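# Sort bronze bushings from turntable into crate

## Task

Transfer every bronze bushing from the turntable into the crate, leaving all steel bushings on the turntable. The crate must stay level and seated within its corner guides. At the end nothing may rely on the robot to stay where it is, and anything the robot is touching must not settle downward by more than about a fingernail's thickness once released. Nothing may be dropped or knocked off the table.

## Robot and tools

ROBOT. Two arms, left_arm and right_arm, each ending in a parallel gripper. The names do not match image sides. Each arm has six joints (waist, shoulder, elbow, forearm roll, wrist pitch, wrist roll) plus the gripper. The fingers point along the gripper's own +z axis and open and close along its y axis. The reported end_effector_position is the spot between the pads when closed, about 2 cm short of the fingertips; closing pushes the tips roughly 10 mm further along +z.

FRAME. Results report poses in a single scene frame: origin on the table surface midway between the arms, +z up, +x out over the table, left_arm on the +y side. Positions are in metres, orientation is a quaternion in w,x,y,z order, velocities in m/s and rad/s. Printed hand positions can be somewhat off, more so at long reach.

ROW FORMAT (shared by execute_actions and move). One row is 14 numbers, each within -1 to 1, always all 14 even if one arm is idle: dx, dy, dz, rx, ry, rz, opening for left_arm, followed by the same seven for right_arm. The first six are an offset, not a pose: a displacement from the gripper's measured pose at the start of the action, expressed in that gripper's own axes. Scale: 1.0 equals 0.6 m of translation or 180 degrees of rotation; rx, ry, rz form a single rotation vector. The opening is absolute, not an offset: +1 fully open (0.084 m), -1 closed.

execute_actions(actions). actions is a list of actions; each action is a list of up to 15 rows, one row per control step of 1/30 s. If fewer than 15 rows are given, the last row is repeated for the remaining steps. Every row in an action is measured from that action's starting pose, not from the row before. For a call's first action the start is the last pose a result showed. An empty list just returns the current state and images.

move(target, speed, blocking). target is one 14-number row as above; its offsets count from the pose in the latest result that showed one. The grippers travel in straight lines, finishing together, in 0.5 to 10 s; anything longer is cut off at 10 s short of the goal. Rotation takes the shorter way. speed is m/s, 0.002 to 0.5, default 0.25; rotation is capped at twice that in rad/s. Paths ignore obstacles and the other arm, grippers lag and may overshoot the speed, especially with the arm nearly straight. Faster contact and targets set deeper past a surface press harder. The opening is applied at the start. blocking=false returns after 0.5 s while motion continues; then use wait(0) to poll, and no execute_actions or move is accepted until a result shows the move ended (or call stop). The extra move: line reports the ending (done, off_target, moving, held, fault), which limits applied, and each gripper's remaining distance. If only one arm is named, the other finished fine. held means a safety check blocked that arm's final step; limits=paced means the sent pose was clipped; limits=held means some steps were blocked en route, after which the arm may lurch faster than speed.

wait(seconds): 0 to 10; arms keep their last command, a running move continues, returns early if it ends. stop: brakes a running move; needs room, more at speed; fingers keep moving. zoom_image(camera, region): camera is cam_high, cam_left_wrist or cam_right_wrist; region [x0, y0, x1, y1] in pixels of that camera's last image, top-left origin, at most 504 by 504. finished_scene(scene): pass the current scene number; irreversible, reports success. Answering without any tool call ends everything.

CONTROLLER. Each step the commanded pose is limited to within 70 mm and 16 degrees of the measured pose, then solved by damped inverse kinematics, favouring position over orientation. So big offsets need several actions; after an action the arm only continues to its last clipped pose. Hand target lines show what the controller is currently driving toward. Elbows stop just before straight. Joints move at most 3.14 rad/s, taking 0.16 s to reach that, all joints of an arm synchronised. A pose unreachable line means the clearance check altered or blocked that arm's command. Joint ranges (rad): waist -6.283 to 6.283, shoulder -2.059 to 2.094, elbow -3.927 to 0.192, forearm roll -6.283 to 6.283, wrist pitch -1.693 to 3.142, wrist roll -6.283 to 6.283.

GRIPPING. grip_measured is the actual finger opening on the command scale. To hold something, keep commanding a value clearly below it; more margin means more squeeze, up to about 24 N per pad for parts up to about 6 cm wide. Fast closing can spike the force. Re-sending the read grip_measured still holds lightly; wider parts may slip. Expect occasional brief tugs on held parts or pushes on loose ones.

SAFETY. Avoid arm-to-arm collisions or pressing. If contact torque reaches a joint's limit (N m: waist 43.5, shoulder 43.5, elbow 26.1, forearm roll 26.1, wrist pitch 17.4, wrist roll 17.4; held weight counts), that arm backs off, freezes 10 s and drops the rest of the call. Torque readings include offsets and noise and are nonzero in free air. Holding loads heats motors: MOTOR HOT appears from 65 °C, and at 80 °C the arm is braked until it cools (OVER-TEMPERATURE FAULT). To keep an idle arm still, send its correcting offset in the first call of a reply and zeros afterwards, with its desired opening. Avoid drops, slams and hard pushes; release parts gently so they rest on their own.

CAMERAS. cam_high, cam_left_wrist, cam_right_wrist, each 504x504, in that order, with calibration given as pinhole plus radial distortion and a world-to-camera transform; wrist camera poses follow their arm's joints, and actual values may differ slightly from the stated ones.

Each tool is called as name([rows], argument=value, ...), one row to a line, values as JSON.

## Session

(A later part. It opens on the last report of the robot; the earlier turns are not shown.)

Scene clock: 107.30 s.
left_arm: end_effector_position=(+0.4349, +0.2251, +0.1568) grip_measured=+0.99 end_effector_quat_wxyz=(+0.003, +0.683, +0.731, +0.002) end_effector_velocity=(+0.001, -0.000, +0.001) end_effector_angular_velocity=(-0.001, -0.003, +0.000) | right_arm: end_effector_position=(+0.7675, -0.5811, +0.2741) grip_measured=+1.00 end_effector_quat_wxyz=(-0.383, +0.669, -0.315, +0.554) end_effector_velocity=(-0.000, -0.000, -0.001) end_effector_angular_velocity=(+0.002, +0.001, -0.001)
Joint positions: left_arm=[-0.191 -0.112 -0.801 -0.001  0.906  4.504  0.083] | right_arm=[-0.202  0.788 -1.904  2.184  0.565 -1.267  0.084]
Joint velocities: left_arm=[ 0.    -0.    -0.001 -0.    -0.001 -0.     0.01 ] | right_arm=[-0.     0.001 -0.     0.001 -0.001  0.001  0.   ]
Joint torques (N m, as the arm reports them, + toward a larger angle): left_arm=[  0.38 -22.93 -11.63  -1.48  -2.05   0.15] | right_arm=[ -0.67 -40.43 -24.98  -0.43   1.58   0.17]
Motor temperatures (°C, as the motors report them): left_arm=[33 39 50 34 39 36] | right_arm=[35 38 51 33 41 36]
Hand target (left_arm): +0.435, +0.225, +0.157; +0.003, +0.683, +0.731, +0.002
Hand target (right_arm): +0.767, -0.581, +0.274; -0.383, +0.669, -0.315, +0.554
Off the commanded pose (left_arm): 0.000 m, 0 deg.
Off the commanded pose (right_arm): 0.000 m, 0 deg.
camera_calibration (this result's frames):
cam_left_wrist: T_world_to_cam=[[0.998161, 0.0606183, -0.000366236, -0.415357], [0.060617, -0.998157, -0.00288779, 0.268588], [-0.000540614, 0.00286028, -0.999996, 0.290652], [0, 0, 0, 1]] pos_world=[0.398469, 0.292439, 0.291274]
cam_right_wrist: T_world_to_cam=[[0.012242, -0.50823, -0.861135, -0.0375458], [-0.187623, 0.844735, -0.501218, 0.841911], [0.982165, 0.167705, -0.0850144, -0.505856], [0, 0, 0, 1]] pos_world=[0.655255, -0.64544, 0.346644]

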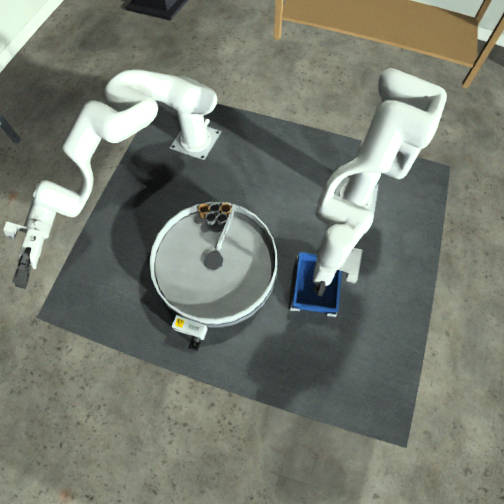

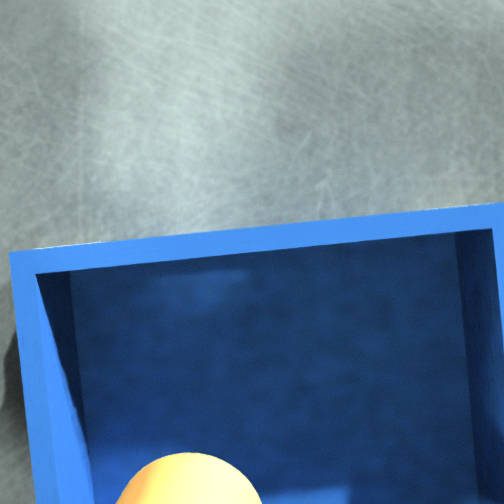

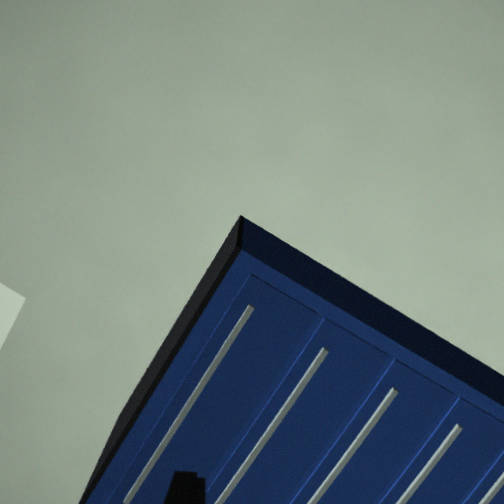

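move(target=[0,0,0.15,0,0,0,-0.2,0,0,0,0,0,0,1], speed=0.05)

execute_actions([
  [[0.01,0,0,0,0,0.05,-0.2,0,0,0,0,0,0,1]],
  [[-0.02,0,0,0,0,-0.1,-0.2,0,0,0,0,0,0,1]],
  [[0.01,0,0,0,0,0.05,-0.2,0,0,0,0,0,0,1]],
  [[0,0,-0.11,0,0,0,-0.2,0,0,0,0,0,0,1]],
])

Scene clock: 116.17 s.
left_arm: end_effector_position=(+0.4358, +0.2247, +0.0672) grip_measured=-0.22 end_effector_quat_wxyz=(+0.003, +0.683, +0.731, +0.002) end_effector_velocity=(+0.000, +0.000, -0.001) end_effector_angular_velocity=(-0.000, -0.000, +0.002) | right_arm: end_effector_position=(+0.7675, -0.5811, +0.2741) grip_measured=+1.00 end_effector_quat_wxyz=(-0.383, +0.669, -0.315, +0.554) end_effector_velocity=(-0.000, -0.000, -0.001) end_effector_angular_velocity=(+0.001, +0.002, -0.000)
Joint positions: left_arm=[-0.191  0.074 -0.712 -0.002  0.631  4.505  0.035] | right_arm=[-0.202  0.788 -1.904  2.184  0.565 -1.267  0.084]
Joint velocities: left_arm=[ 0.001  0.003  0.001 -0.    -0.004 -0.001  0.   ] | right_arm=[-0.     0.001  0.001 -0.    -0.     0.     0.   ]
Joint torques (N m, as the arm reports them, + toward a larger angle): left_arm=[  0.17 -25.14 -10.28  -0.87  -2.32   0.36] | right_arm=[ -0.89 -40.49 -24.82  -0.5    1.58   0.29]
Motor temperatures (°C, as the motors report them): left_arm=[33 39 49 34 39 36] | right_arm=[35 38 52 33 41 36]
Hand target (left_arm): +0.436, +0.225, +0.067; +0.003, +0.683, +0.731, +0.002
Hand target (right_arm): +0.767, -0.581, +0.274; -0.383, +0.669, -0.315, +0.554
Off the commanded pose (left_arm): 0.001 m, 0 deg.
Off the commanded pose (right_arm): 0.000 m, 0 deg.
move: done
camera_calibration (this result's frames):
cam_left_wrist: T_world_to_cam=[[0.99818, 0.0603062, 0.0000249465, -0.416256], [0.0603061, -0.998177, -0.00247551, 0.267973], [-0.000124388, 0.00247251, -0.999997, 0.20088], [0, 0, 0, 1]] pos_world=[0.399363, 0.29209, 0.201553]
cam_right_wrist: T_world_to_cam=[[0.012242, -0.50823, -0.861135, -0.0375458], [-0.187623, 0.844735, -0.501218, 0.841911], [0.982165, 0.167705, -0.0850145, -0.505855], [0, 0, 0, 1]] pos_world=[0.655255, -0.64544, 0.346644]

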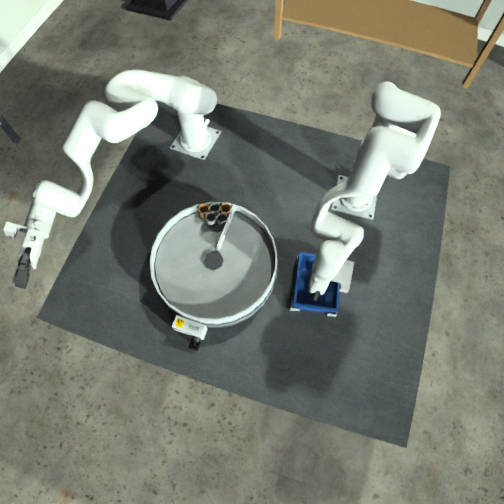

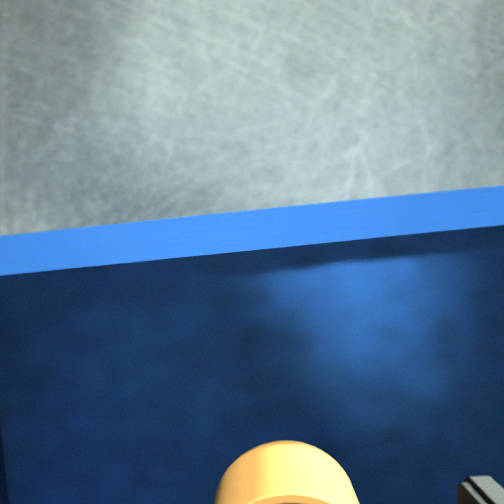

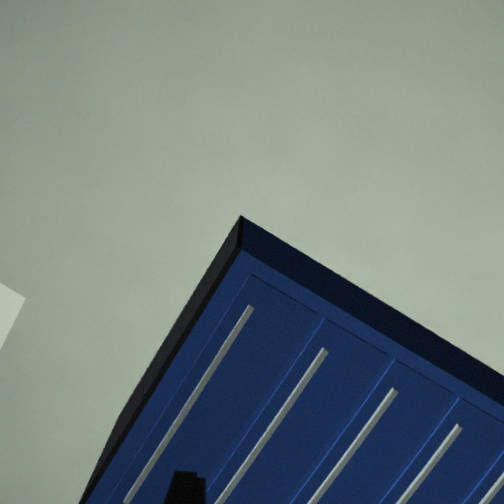

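Scene clock: 118.17 s.
left_arm: end_effector_position=(+0.4319, +0.2251, +0.1316) grip_measured=-0.22 end_effector_quat_wxyz=(+0.004, +0.684, +0.730, +0.001) end_effector_velocity=(-0.001, +0.000, +0.007) end_effector_angular_velocity=(+0.002, +0.007, -0.002) | right_arm: end_effector_position=(+0.7675, -0.5811, +0.2741) grip_measured=+1.00 end_effector_quat_wxyz=(-0.383, +0.669, -0.315, +0.554) end_effector_velocity=(+0.000, +0.000, +0.001) end_effector_angular_velocity=(-0.000, -0.003, +0.000)
Joint positions: left_arm=[-0.191 -0.078 -0.757 -0.005  0.829  4.51   0.035] | right_arm=[-0.202  0.788 -1.904  2.184  0.565 -1.267  0.084]
Joint velocities: left_arm=[-0.    -0.013 -0.012  0.001  0.032  0.001 -0.   ] | right_arm=[-0.    -0.001 -0.001  0.002  0.002 -0.002 -0.   ]
Joint torques (N m, as the arm reports them, + toward a larger angle): left_arm=[  0.28 -23.37 -11.6   -1.13  -1.99  -0.06] | right_arm=[ -0.67 -40.6  -25.    -0.23   1.4    0.17]
Motor temperatures (°C, as the motors report them): left_arm=[33 39 49 34 39 36] | right_arm=[35 38 52 33 41 36]
Hand target (left_arm): +0.432, +0.225, +0.133; +0.004, +0.684, +0.730, +0.001
Hand target (right_arm): +0.767, -0.581, +0.274; -0.383, +0.669, -0.315, +0.554
Off the commanded pose (left_arm): 0.002 m, 0 deg.
Off the commanded pose (right_arm): 0.000 m, 0 deg.
camera_calibration (this result's frames):
cam_left_wrist: T_world_to_cam=[[0.99831, 0.0580906, -0.0014948, -0.411736], [0.0580901, -0.998311, -0.00038747, 0.269484], [-0.00151479, 0.000299982, -0.999999, 0.266405], [0, 0, 0, 1]] pos_world=[0.395789, 0.292867, 0.265894]
cam_right_wrist: T_world_to_cam=[[0.0122419, -0.508229, -0.861135, -0.0375456], [-0.187623, 0.844735, -0.501218, 0.841911], [0.982165, 0.167705, -0.0850145, -0.505855], [0, 0, 0, 1]] pos_world=[0.655255, -0.64544, 0.346644]

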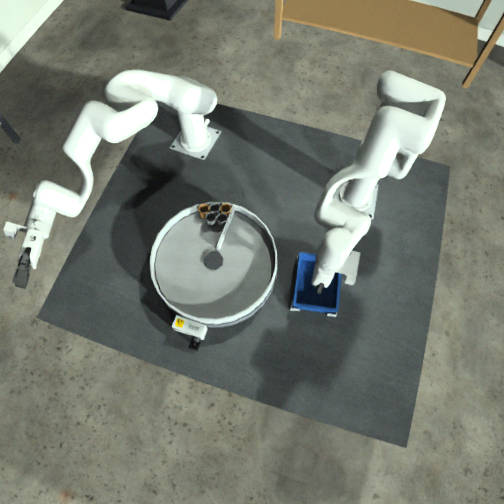

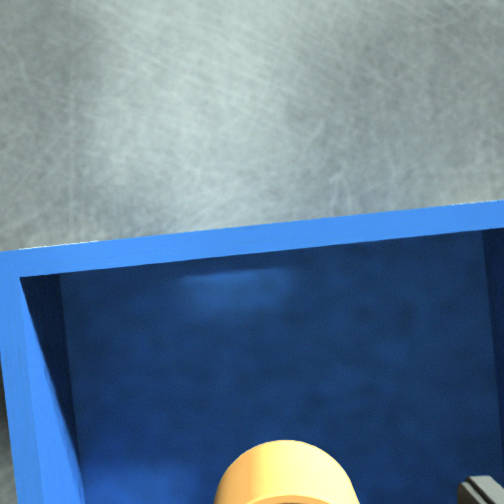

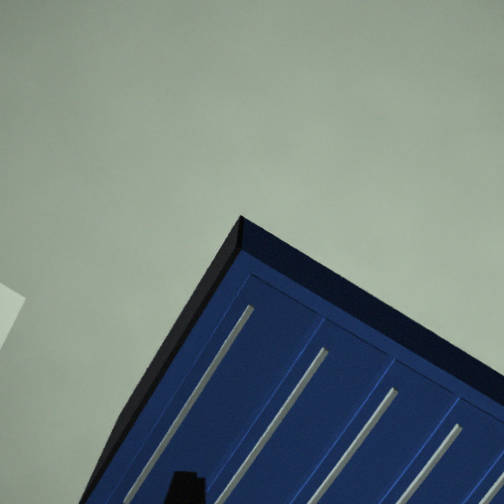

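move(target=[0,0,-0.15,0,0,0,1,-0.565,-0.217,-0.216,0.418,-0.211,-0.294,1])

Scene clock: 140.43 s.
left_arm: end_effector_position=(+0.4311, +0.2257, +0.2214) grip_measured=+1.00 end_effector_quat_wxyz=(+0.003, +0.683, +0.730, +0.001) end_effector_velocity=(+0.000, +0.001, +0.001) end_effector_angular_velocity=(-0.000, -0.001, +0.001) | right_arm: end_effector_position=(+0.5760, -0.2502, +0.2277) grip_measured=+1.00 end_effector_quat_wxyz=(+0.500, -0.502, -0.500, -0.499) end_effector_velocity=(-0.001, +0.002, -0.001) end_effector_angular_velocity=(-0.002, -0.002, +0.008)
Joint positions: left_arm=[-0.189 -0.202 -0.905 -0.003  1.1    4.509  0.084] | right_arm=[-0.092  0.829 -1.751  1.459  1.712 -2.225  0.084]
Joint velocities: left_arm=[ 0.002 -0.    -0.001 -0.     0.001  0.    -0.   ] | right_arm=[ 0.003  0.001 -0.002 -0.004  0.003 -0.002  0.   ]
Joint torques (N m, as the arm reports them, + toward a larger angle): left_arm=[  0.29 -21.8  -12.42  -1.37  -2.29   0.17] | right_arm=[ -0.55 -38.54 -22.01   2.2    1.6    0.2 ]
Motor temperatures (°C, as the motors report them): left_arm=[33 38 49 34 39 36] | right_arm=[35 39 51 33 41 36]
Hand target (left_arm): +0.431, +0.226, +0.222; +0.004, +0.683, +0.730, +0.001
Hand target (right_arm): +0.576, -0.250, +0.228; +0.500, -0.501, -0.500, -0.499
Off the commanded pose (left_arm): 0.000 m, 0 deg.
Off the commanded pose (right_arm): 0.001 m, 0 deg.
move: done
camera_calibration (this result's frames):
cam_left_wrist: T_world_to_cam=[[0.998289, 0.0584569, -0.00165469, -0.410937], [0.0584558, -0.99829, -0.000681423, 0.270072], [-0.00169169, 0.00058353, -0.999998, 0.356268], [0, 0, 0, 1]] pos_world=[0.395049, 0.293424, 0.355771]
cam_right_wrist: T_world_to_cam=[[0.999963, 0.00841487, -0.0016, -0.542358], [-0.00158496, -0.00179339, -0.999997, 0.297805], [-0.00841771, 0.999963, -0.00177999, 0.382638], [0, 0, 0, 1]] pos_world=[0.546031, -0.377526, 0.297617]

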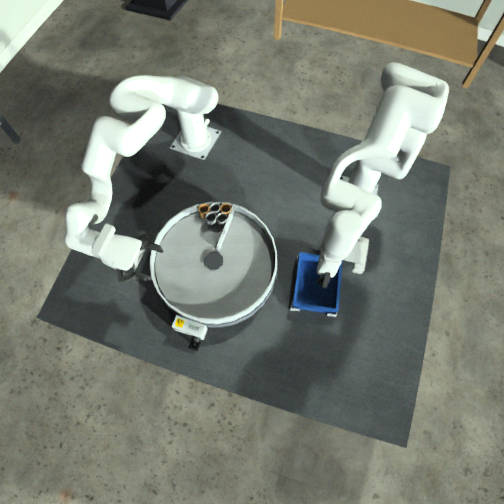

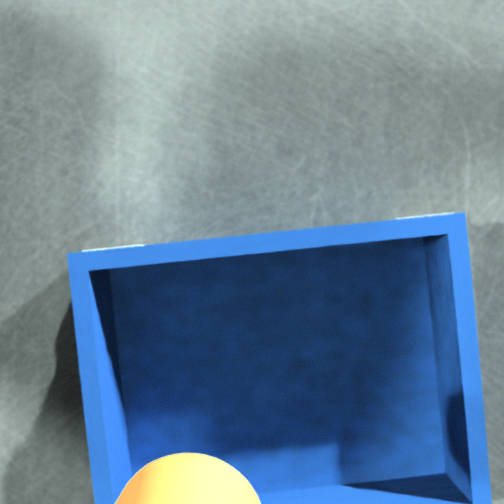

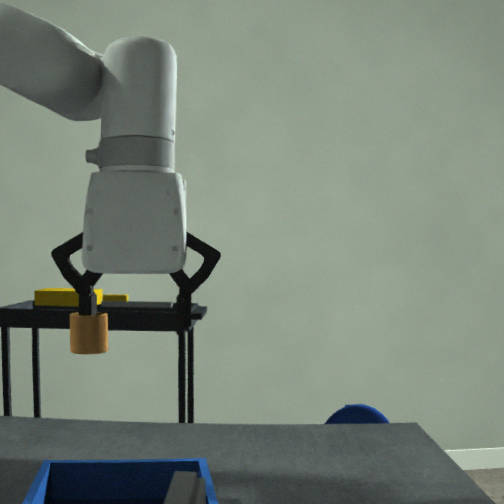

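move(target=[0,0,0,0,0,0,1,-0.035,-0.318,0.617,0,0,0,1])

Scene clock: 147.20 s.
left_arm: end_effector_position=(+0.4311, +0.2257, +0.2214) grip_measured=+1.00 end_effector_quat_wxyz=(+0.003, +0.683, +0.730, +0.001) end_effector_velocity=(-0.000, +0.001, -0.000) end_effector_angular_velocity=(+0.000, +0.001, +0.002) | right_arm: end_effector_position=(+0.3852, +0.1188, +0.2058) grip_measured=+1.00 end_effector_quat_wxyz=(+0.499, -0.502, -0.500, -0.499) end_effector_velocity=(-0.002, +0.003, -0.001) end_effector_angular_velocity=(+0.000, +0.001, +0.002)
Joint positions: left_arm=[-0.189 -0.202 -0.905 -0.003  1.1    4.509  0.084] | right_arm=[ 0.698  0.531 -1.219  2.064  1.195 -2.546  0.084]
Joint velocities: left_arm=[ 0.001 -0.     0.001 -0.     0.001 -0.001 -0.   ] | right_arm=[ 0.007  0.004 -0.004  0.004 -0.002 -0.001 -0.   ]
Joint torques (N m, as the arm reports them, + toward a larger angle): left_arm=[  0.29 -20.78 -12.64  -1.03  -2.27   0.15] | right_arm=[ -0.67 -33.   -20.83   0.58   2.01   0.2 ]
Motor temperatures (°C, as the motors report them): left_arm=[33 38 49 34 39 36] | right_arm=[35 38 51 33 41 36]
Hand target (left_arm): +0.431, +0.226, +0.221; +0.003, +0.683, +0.730, +0.001
Hand target (right_arm): +0.385, +0.119, +0.206; +0.499, -0.502, -0.500, -0.499
Off the commanded pose (left_arm): 0.000 m, 0 deg.
Off the commanded pose (right_arm): 0.001 m, 0 deg.
move: done
camera_calibration (this result's frames):
cam_left_wrist: T_world_to_cam=[[0.998289, 0.0584569, -0.00165411, -0.410937], [0.0584559, -0.99829, -0.00068142, 0.270072], [-0.00169111, 0.000583562, -0.999998, 0.356268], [0, 0, 0, 1]] pos_world=[0.395049, 0.293424, 0.355772]
cam_right_wrist: T_world_to_cam=[[0.999965, 0.00834802, -0.00113694, -0.354756], [-0.00111254, -0.00292692, -0.999995, 0.276266], [-0.0083513, 0.999961, -0.00291753, 0.0122127], [0, 0, 0, 1]] pos_world=[0.355153, -0.00844212, 0.275897]

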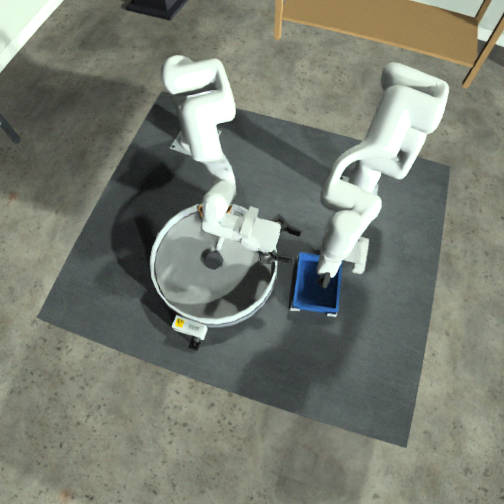

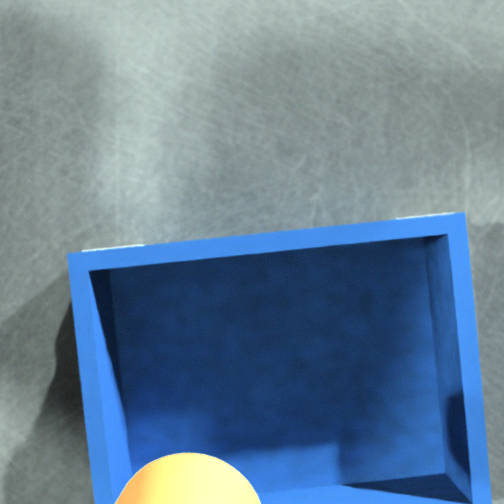

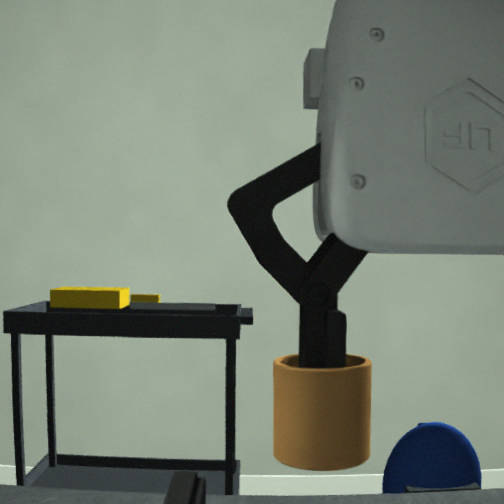

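move(target=[0,0,0,0,0,0,1,0,-0.004,0.177,0,0,0,0.3], speed=0.06)

move(target=[0,0,0,0,0,0,1,0,0,0,0,0,0,-1])

move(target=[0,0,-0.13,0,0,0,1,0,0,0,0,0,0,-1], speed=0.04)

Scene clock: 156.60 s.
left_arm: end_effector_position=(+0.4311, +0.2257, +0.2214) grip_measured=+1.00 end_effector_quat_wxyz=(+0.003, +0.683, +0.730, +0.001) end_effector_velocity=(+0.000, +0.000, +0.000) end_effector_angular_velocity=(-0.000, -0.001, +0.000) | right_arm: end_effector_position=(+0.3831, +0.2247, +0.2058) grip_measured=+0.29 end_effector_quat_wxyz=(+0.499, -0.502, -0.500, -0.499) end_effector_velocity=(+0.000, +0.002, +0.001) end_effector_angular_velocity=(+0.001, +0.001, +0.001)
Joint positions: left_arm=[-0.189 -0.202 -0.905 -0.003  1.1    4.509  0.084] | right_arm=[ 0.869  0.723 -1.54   2.164  1.028 -2.49   0.056]
Joint velocities: left_arm=[ 0.     0.    -0.001  0.    -0.     0.    -0.   ] | right_arm=[ 0.002  0.003 -0.007 -0.001 -0.002  0.004  0.   ]
Joint torques (N m, as the arm reports them, + toward a larger angle): left_arm=[ -0.19 -21.   -12.68  -1.2   -2.6    0.02] | right_arm=[ -0.43 -37.81 -22.57   0.4    1.8    0.19]
Motor temperatures (°C, as the motors report them): left_arm=[33 38 50 34 39 36] | right_arm=[35 38 50 33 41 36]
Hand target (left_arm): +0.431, +0.226, +0.221; +0.003, +0.683, +0.730, +0.001
Hand target (right_arm): +0.383, +0.225, +0.206; +0.499, -0.502, -0.500, -0.499
Off the commanded pose (left_arm): 0.000 m, 0 deg.
Off the commanded pose (right_arm): 0.001 m, 0 deg.
move: done
camera_calibration (this result's frames):
cam_left_wrist: T_world_to_cam=[[0.998289, 0.0584569, -0.00165387, -0.410937], [0.0584559, -0.99829, -0.000681402, 0.270072], [-0.00169087, 0.000583558, -0.999998, 0.356268], [0, 0, 0, 1]] pos_world=[0.395049, 0.293425, 0.355772]
cam_right_wrist: T_world_to_cam=[[0.999968, 0.00792396, -0.000963058, -0.353523], [-0.000939464, -0.00298082, -0.999995, 0.276469], [-0.00792679, 0.999964, -0.00297328, -0.093882], [0, 0, 0, 1]] pos_world=[0.353027, 0.097504, 0.275848]

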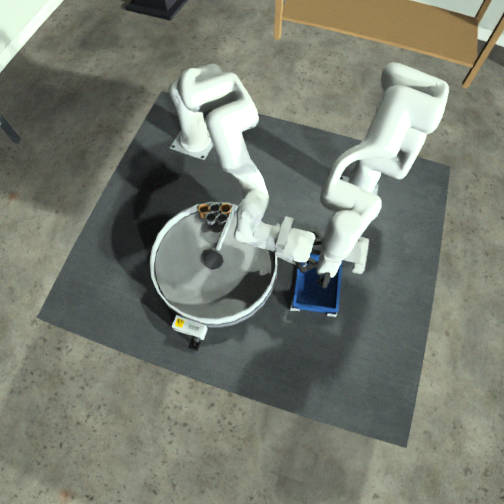

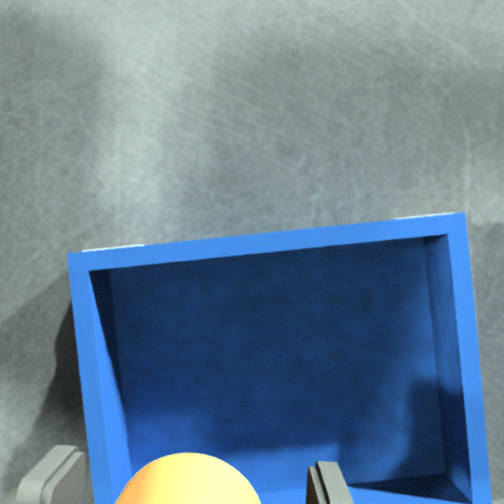

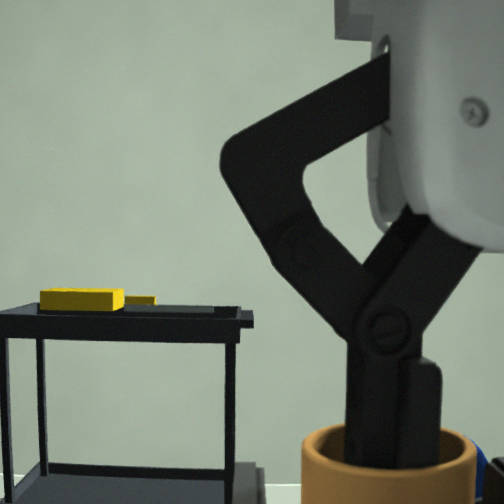

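Scene clock: 157.10 s.
left_arm: end_effector_position=(+0.4313, +0.2257, +0.2216) grip_measured=+1.00 end_effector_quat_wxyz=(+0.004, +0.683, +0.730, +0.001) end_effector_velocity=(-0.000, -0.001, +0.000) end_effector_angular_velocity=(-0.000, +0.001, -0.001) | right_arm: end_effector_position=(+0.3829, +0.2248, +0.2058) grip_measured=-0.14 end_effector_quat_wxyz=(+0.499, -0.502, -0.500, -0.499) end_effector_velocity=(-0.000, -0.000, -0.000) end_effector_angular_velocity=(-0.000, +0.000, +0.001)
Joint positions: left_arm=[-0.189 -0.202 -0.905 -0.003  1.1    4.509  0.084] | right_arm=[ 0.869  0.722 -1.54   2.164  1.028 -2.49   0.038]
Joint velocities: left_arm=[-0.002 -0.    -0.    -0.     0.001 -0.001 -0.   ] | right_arm=[-0.    -0.     0.001 -0.001  0.001  0.001 -0.   ]
Joint torques (N m, as the arm reports them, + toward a larger angle): left_arm=[ -0.67 -21.74 -12.05  -1.16  -1.25   0.17] | right_arm=[ -2.   -37.31 -23.19   1.17   1.52   0.26]
Motor temperatures (°C, as the motors report them): left_arm=[33 38 50 34 39 36] | right_arm=[35 38 50 33 41 36]
Hand target (left_arm): +0.431, +0.226, +0.221; +0.003, +0.683, +0.730, +0.001
Hand target (right_arm): +0.383, +0.225, +0.206; +0.499, -0.502, -0.500, -0.499
Off the commanded pose (left_arm): 0.000 m, 0 deg.
Off the commanded pose (right_arm): 0.000 m, 0 deg.
move: done
camera_calibration (this result's frames):
cam_left_wrist: T_world_to_cam=[[0.998286, 0.0585094, -0.00106048, -0.41126], [0.0585088, -0.998287, -0.000652507, 0.270071], [-0.00109684, 0.000589342, -0.999999, 0.356147], [0, 0, 0, 1]] pos_world=[0.395144, 0.29346, 0.355887]
cam_right_wrist: T_world_to_cam=[[0.999964, 0.00844638, -0.000932357, -0.353388], [-0.000907425, -0.00295518, -0.999995, 0.276436], [-0.0084491, 0.99996, -0.00294741, -0.093803], [0, 0, 0, 1]] pos_world=[0.352833, 0.0976011, 0.275829]

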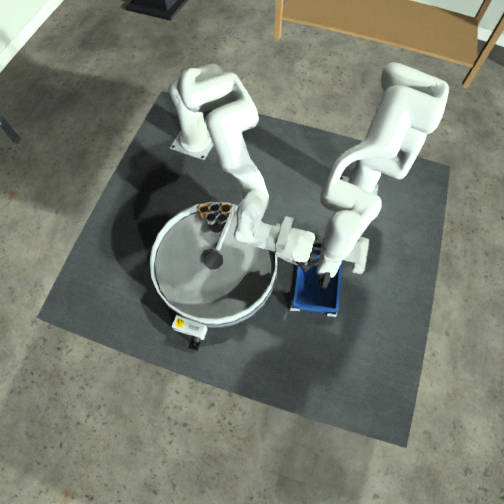

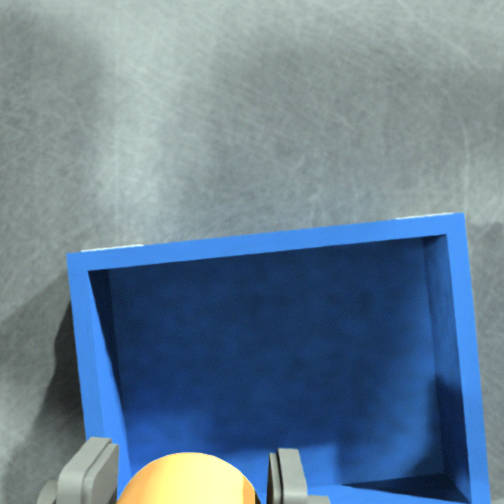

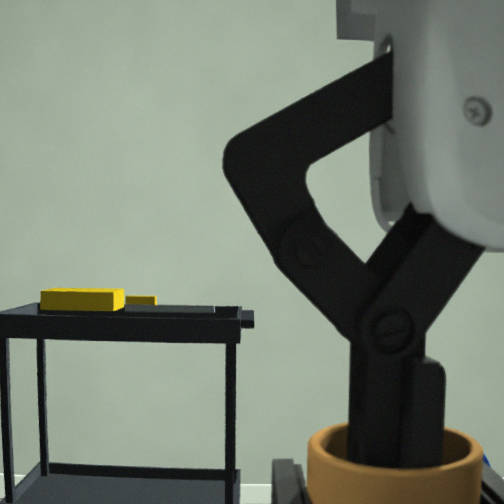

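Scene clock: 159.37 s.
left_arm: end_effector_position=(+0.4306, +0.2262, +0.2993) grip_measured=+1.00 end_effector_quat_wxyz=(+0.004, +0.683, +0.730, +0.001) end_effector_velocity=(-0.000, +0.000, +0.001) end_effector_angular_velocity=(-0.000, +0.002, +0.001) | right_arm: end_effector_position=(+0.3829, +0.2248, +0.2058) grip_measured=-0.14 end_effector_quat_wxyz=(+0.499, -0.502, -0.500, -0.499) end_effector_velocity=(+0.000, +0.000, +0.001) end_effector_angular_velocity=(+0.003, +0.001, -0.001)
Joint positions: left_arm=[-0.188 -0.239 -1.092 -0.003  1.325  4.509  0.084] | right_arm=[ 0.869  0.722 -1.54   2.164  1.028 -2.49   0.038]
Joint velocities: left_arm=[ 0.001  0.001 -0.004 -0.     0.005  0.     0.   ] | right_arm=[ 0.     0.    -0.001  0.003  0.001 -0.    -0.   ]
Joint torques (N m, as the arm reports them, + toward a larger angle): left_arm=[ -0.18 -20.42 -12.34  -1.23  -2.25   0.32] | right_arm=[ -0.68 -38.55 -23.47   0.79   2.02   0.13]
Motor temperatures (°C, as the motors report them): left_arm=[33 38 50 34 39 36] | right_arm=[35 38 50 33 41 36]
Hand target (left_arm): +0.431, +0.226, +0.300; +0.004, +0.683, +0.730, +0.001
Hand target (right_arm): +0.383, +0.225, +0.206; +0.499, -0.502, -0.500, -0.499
Off the commanded pose (left_arm): 0.000 m, 0 deg.
Off the commanded pose (right_arm): 0.000 m, 0 deg.
move: done
camera_calibration (this result's frames):
cam_left_wrist: T_world_to_cam=[[0.998266, 0.0588555, -0.00133406, -0.410507], [0.0588544, -0.998266, -0.000841295, 0.27057], [-0.00138126, 0.00076132, -0.999999, 0.433953], [0, 0, 0, 1]] pos_world=[0.39447, 0.293931, 0.433633]
cam_right_wrist: T_world_to_cam=[[0.999964, 0.00844627, -0.000932353, -0.353388], [-0.00090742, -0.00295522, -0.999995, 0.276436], [-0.00844899, 0.99996, -0.00294745, -0.0938031], [0, 0, 0, 1]] pos_world=[0.352833, 0.0976011, 0.275829]

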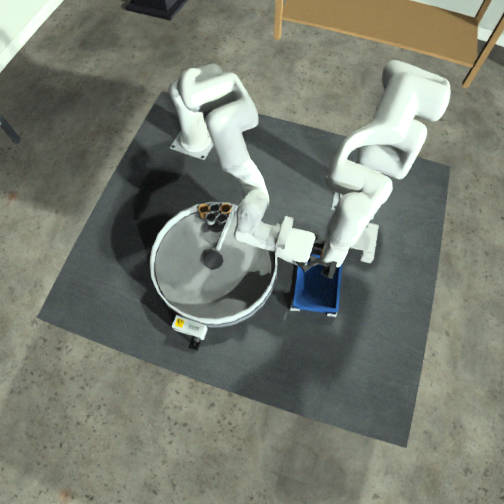

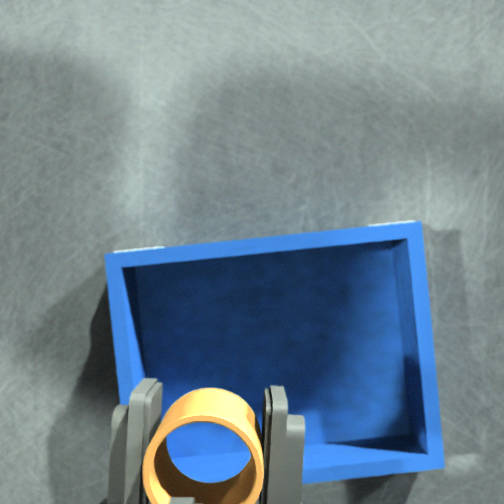

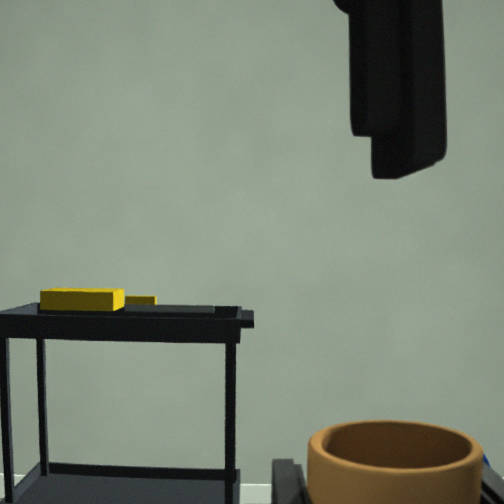

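move(target=[0,0,0,0,0,0,1,-0.07,0.03,0,0,0,0,-1], speed=0.08)

move(target=[0,0,0,0,0,0,1,0,0,0,0,0,0,0.3])

move(target=[0,0,0,0,0,0,-0.2,0.1,0.3,-0.78,0,0,0,0.3])

move(target=[-0.73,-0.22,0.08,0,0,0,-0.2,0,0,0,0,0,0,0.3])

Scene clock: 168.03 s.
left_arm: end_effector_position=(+0.4306, +0.2262, +0.2993) grip_measured=+1.00 end_effector_quat_wxyz=(+0.004, +0.683, +0.730, +0.001) end_effector_velocity=(-0.000, -0.000, +0.000) end_effector_angular_velocity=(-0.000, +0.001, -0.000) | right_arm: end_effector_position=(+0.4009, +0.2250, +0.1646) grip_measured=-0.14 end_effector_quat_wxyz=(+0.499, -0.501, -0.500, -0.499) end_effector_velocity=(+0.001, +0.001, +0.000) end_effector_angular_velocity=(+0.003, -0.005, +0.002)
Joint positions: left_arm=[-0.188 -0.239 -1.092 -0.003  1.325  4.509  0.084] | right_arm=[ 0.844  0.847 -1.63   2.158  1.063 -2.513  0.038]
Joint velocities: left_arm=[-0.     0.    -0.    -0.     0.001  0.    -0.   ] | right_arm=[-0.001  0.005 -0.008 -0.002  0.003 -0.002 -0.   ]
Joint torques (N m, as the arm reports them, + toward a larger angle): left_arm=[  0.03 -20.12 -12.5   -0.77  -2.17   0.55] | right_arm=[ -0.85 -39.47 -22.74   0.51   2.05   0.21]
Motor temperatures (°C, as the motors report them): left_arm=[33 38 50 34 39 36] | right_arm=[35 38 50 33 41 36]
Hand target (left_arm): +0.431, +0.226, +0.299; +0.004, +0.683, +0.730, +0.001
Hand target (right_arm): +0.401, +0.225, +0.164; +0.499, -0.502, -0.500, -0.499
Off the commanded pose (left_arm): 0.000 m, 0 deg.
Off the commanded pose (right_arm): 0.001 m, 0 deg.
move: done
camera_calibration (this result's frames):
cam_left_wrist: T_world_to_cam=[[0.998266, 0.0588557, -0.00132935, -0.410509], [0.0588546, -0.998266, -0.000840293, 0.270569], [-0.0013765, 0.000760598, -0.999999, 0.433954], [0, 0, 0, 1]] pos_world=[0.39447, 0.293931, 0.433635]
cam_right_wrist: T_world_to_cam=[[0.999963, 0.00863756, -0.000262043, -0.371579], [-0.000242804, -0.00222826, -0.999997, 0.234876], [-0.00863812, 0.99996, -0.00222608, -0.0939623], [0, 0, 0, 1]] pos_world=[0.370811, 0.0976915, 0.234569]

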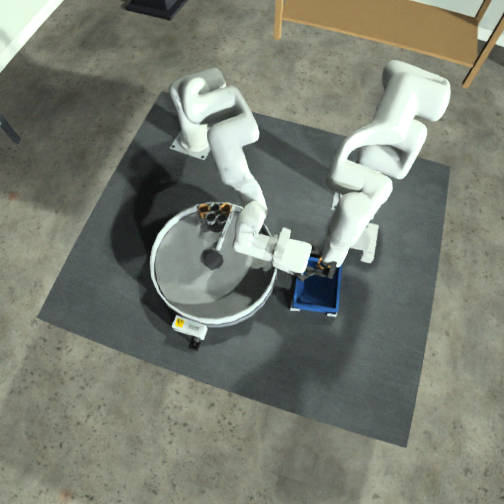

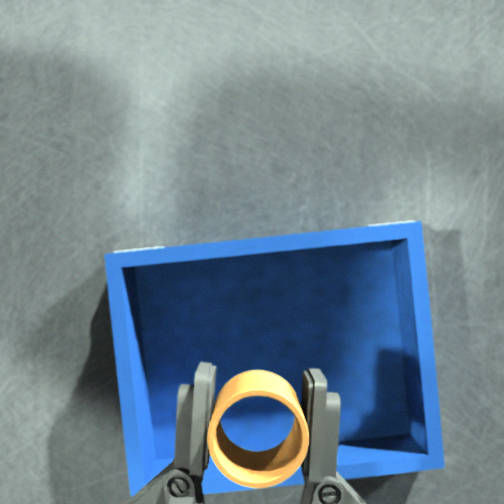

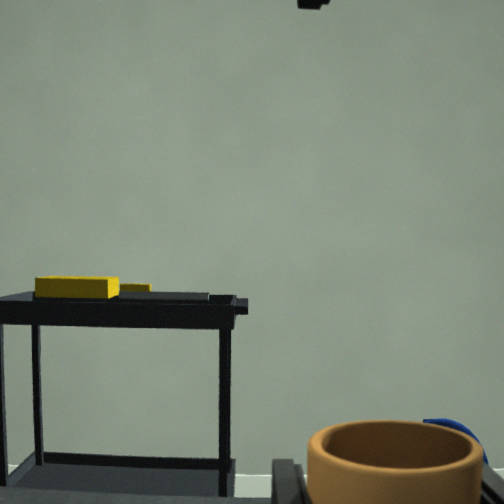

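Scene clock: 168.57 s.
left_arm: end_effector_position=(+0.4306, +0.2262, +0.2993) grip_measured=+1.00 end_effector_quat_wxyz=(+0.004, +0.683, +0.730, +0.001) end_effector_velocity=(+0.000, -0.001, +0.000) end_effector_angular_velocity=(-0.000, -0.001, -0.001) | right_arm: end_effector_position=(+0.4009, +0.2250, +0.1647) grip_measured=+0.29 end_effector_quat_wxyz=(+0.499, -0.501, -0.500, -0.499) end_effector_velocity=(+0.001, -0.000, -0.000) end_effector_angular_velocity=(-0.001, -0.001, -0.002)
Joint positions: left_arm=[-0.188 -0.239 -1.092 -0.003  1.325  4.509  0.084] | right_arm=[ 0.844  0.847 -1.63   2.158  1.063 -2.513  0.056]
Joint velocities: left_arm=[-0.002 -0.    -0.001  0.     0.    -0.     0.   ] | right_arm=[-0.     0.001 -0.001  0.001 -0.001 -0.001  0.   ]
Joint torques (N m, as the arm reports them, + toward a larger angle): left_arm=[ -0.24 -20.41 -12.45  -1.25  -2.13   0.  ] | right_arm=[ -0.68 -39.12 -22.29   0.61   1.84   0.17]
Motor temperatures (°C, as the motors report them): left_arm=[33 38 50 34 39 36] | right_arm=[35 38 50 33 41 36]
Hand target (left_arm): +0.431, +0.226, +0.299; +0.004, +0.683, +0.730, +0.001
Hand target (right_arm): +0.401, +0.225, +0.165; +0.499, -0.501, -0.500, -0.499
Off the commanded pose (left_arm): 0.000 m, 0 deg.
Off the commanded pose (right_arm): 0.000 m, 0 deg.
move: done
camera_calibration (this result's frames):
cam_left_wrist: T_world_to_cam=[[0.998266, 0.0588558, -0.00132915, -0.410509], [0.0588547, -0.998266, -0.000840191, 0.270569], [-0.0013763, 0.000760507, -0.999999, 0.433954], [0, 0, 0, 1]] pos_world=[0.39447, 0.293931, 0.433635]
cam_right_wrist: T_world_to_cam=[[0.999963, 0.0086507, -0.000208259, -0.371593], [-0.000189651, -0.00215175, -0.999998, 0.234897], [-0.00865113, 0.99996, -0.00215003, -0.0939815], [0, 0, 0, 1]] pos_world=[0.370811, 0.0976978, 0.234617]

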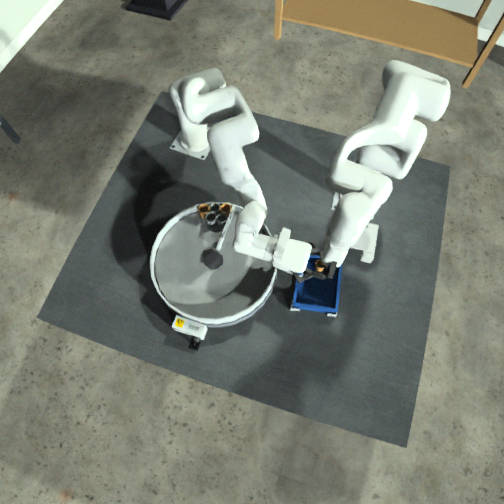

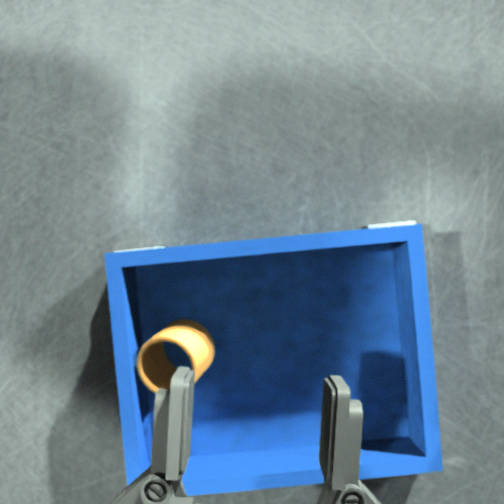

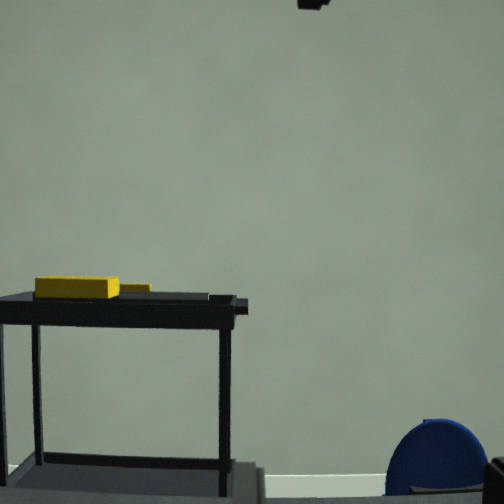

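Scene clock: 171.10 s.
left_arm: end_effector_position=(+0.4306, +0.2262, +0.2993) grip_measured=-0.22 end_effector_quat_wxyz=(+0.004, +0.683, +0.730, +0.001) end_effector_velocity=(+0.000, +0.000, +0.000) end_effector_angular_velocity=(-0.000, -0.001, +0.001) | right_arm: end_effector_position=(+0.5806, -0.2417, +0.2253) grip_measured=+0.29 end_effector_quat_wxyz=(+0.500, -0.501, -0.500, -0.499) end_effector_velocity=(+0.002, -0.004, +0.001) end_effector_angular_velocity=(-0.001, -0.001, -0.002)
Joint positions: left_arm=[-0.188 -0.239 -1.092 -0.003  1.325  4.509  0.035] | right_arm=[-0.076  0.845 -1.77   1.47   1.7   -2.22   0.056]
Joint velocities: left_arm=[ 0.     0.    -0.    -0.    -0.001 -0.001 -0.   ] | right_arm=[-0.007  0.008 -0.016 -0.003  0.004  0.006  0.   ]
Joint torques (N m, as the arm reports them, + toward a larger angle): left_arm=[ -0.06 -19.67 -12.22  -1.39  -2.26   0.23] | right_arm=[ -0.64 -38.63 -21.91   1.95   1.58   0.27]
Motor temperatures (°C, as the motors report them): left_arm=[33 38 50 34 39 36] | right_arm=[35 38 50 33 41 36]
Hand target (left_arm): +0.431, +0.226, +0.299; +0.004, +0.683, +0.730, +0.001
Hand target (right_arm): +0.581, -0.242, +0.225; +0.499, -0.501, -0.500, -0.499
Off the commanded pose (left_arm): 0.000 m, 0 deg.
Off the commanded pose (right_arm): 0.001 m, 0 deg.
move: done
camera_calibration (this result's frames):
cam_left_wrist: T_world_to_cam=[[0.998266, 0.0588558, -0.00132905, -0.410509], [0.0588548, -0.998266, -0.000840077, 0.270569], [-0.00137619, 0.0007604, -0.999999, 0.433954], [0, 0, 0, 1]] pos_world=[0.39447, 0.293931, 0.433635]
cam_right_wrist: T_world_to_cam=[[0.999961, 0.00879136, -0.000923684, -0.54705], [-0.000914118, -0.00109204, -0.999999, 0.295233], [-0.00879236, 0.999961, -0.00108396, 0.374214], [0, 0, 0, 1]] pos_world=[0.550589, -0.369067, 0.295133]

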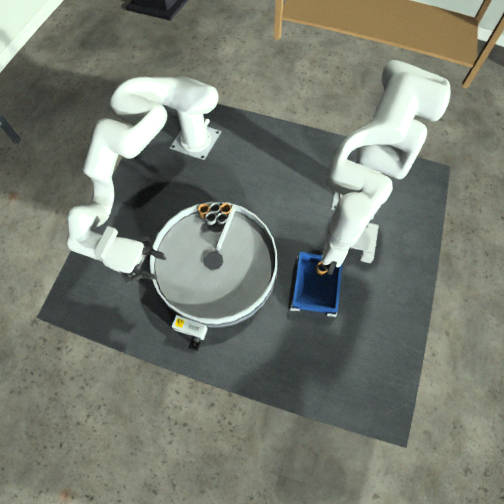

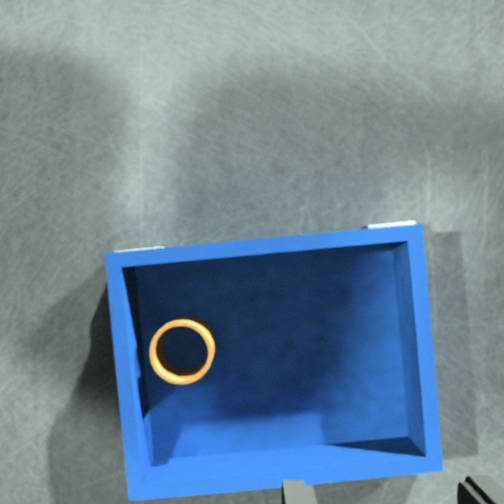

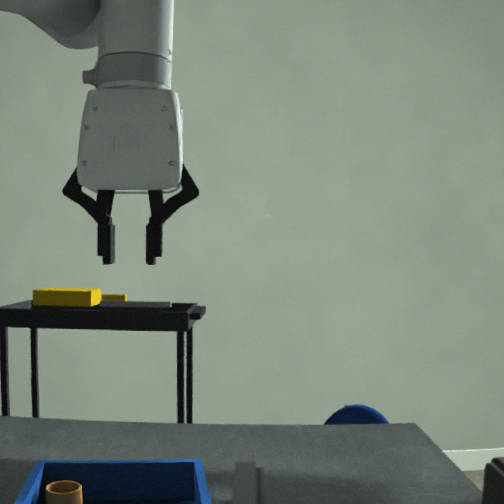

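Scene clock: 173.53 s.
left_arm: end_effector_position=(+0.3285, -0.2191, +0.2540) grip_measured=-0.22 end_effector_quat_wxyz=(+0.005, +0.683, +0.730, +0.000) end_effector_velocity=(-0.001, -0.002, -0.002) end_effector_angular_velocity=(+0.007, +0.004, -0.002) | right_arm: end_effector_position=(+0.5806, -0.2417, +0.2253) grip_measured=+0.29 end_effector_quat_wxyz=(+0.500, -0.501, -0.500, -0.499) end_effector_velocity=(-0.001, +0.000, -0.001) end_effector_angular_velocity=(-0.000, -0.000, +0.003)
Joint positions: left_arm=[-1.074  0.399 -1.737  0.004  1.33   3.621  0.035] | right_arm=[-0.076  0.845 -1.77   1.47   1.7   -2.22   0.056]
Joint velocities: left_arm=[-0.003  0.012 -0.012  0.     0.009 -0.001 -0.   ] | right_arm=[-0.     0.001 -0.    -0.002  0.002 -0.002  0.   ]
Joint torques (N m, as the arm reports them, + toward a larger angle): left_arm=[  0.48 -36.46 -12.74  -1.38  -2.27   0.13] | right_arm=[ -0.82 -38.62 -21.98   2.     1.61   0.18]
Motor temperatures (°C, as the motors report them): left_arm=[33 38 50 34 39 36] | right_arm=[35 38 50 33 41 36]
Hand target (left_arm): +0.328, -0.219, +0.254; +0.004, +0.683, +0.730, +0.001
Hand target (right_arm): +0.581, -0.242, +0.225; +0.500, -0.501, -0.500, -0.499
Off the commanded pose (left_arm): 0.002 m, 0 deg.
Off the commanded pose (right_arm): 0.000 m, 0 deg.
move: done
camera_calibration (this result's frames):
cam_left_wrist: T_world_to_cam=[[0.99824, 0.0593081, -0.000148562, -0.282562], [0.0593083, -0.998239, 0.00111991, -0.168653], [-0.0000818809, -0.00112675, -0.999999, 0.387994], [0, 0, 0, 1]] pos_world=[0.292099, -0.15116, 0.388141]
cam_right_wrist: T_world_to_cam=[[0.999961, 0.00879117, -0.000923743, -0.54705], [-0.000914178, -0.00109207, -0.999999, 0.295233], [-0.00879217, 0.999961, -0.00108399, 0.374214], [0, 0, 0, 1]] pos_world=[0.550589, -0.369067, 0.295133]

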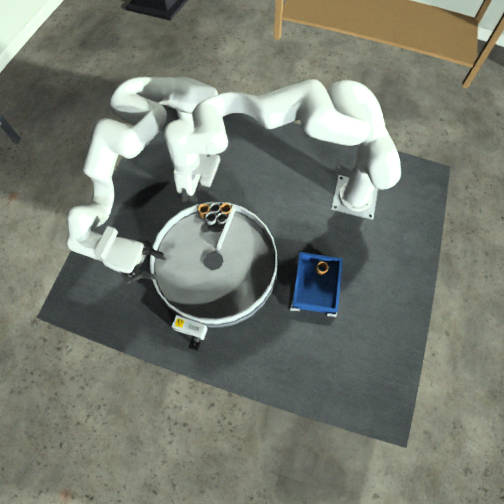

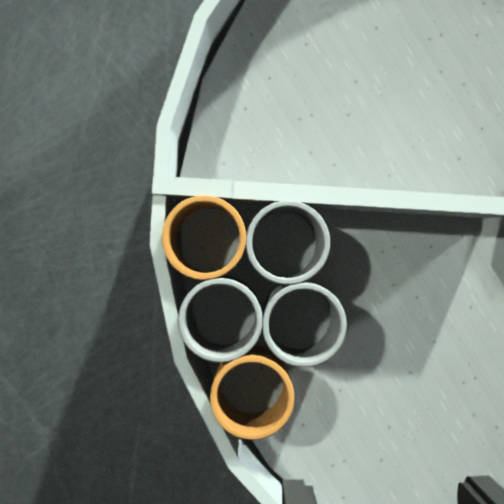

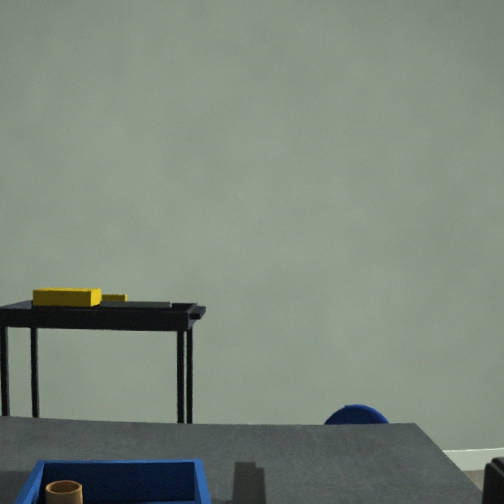

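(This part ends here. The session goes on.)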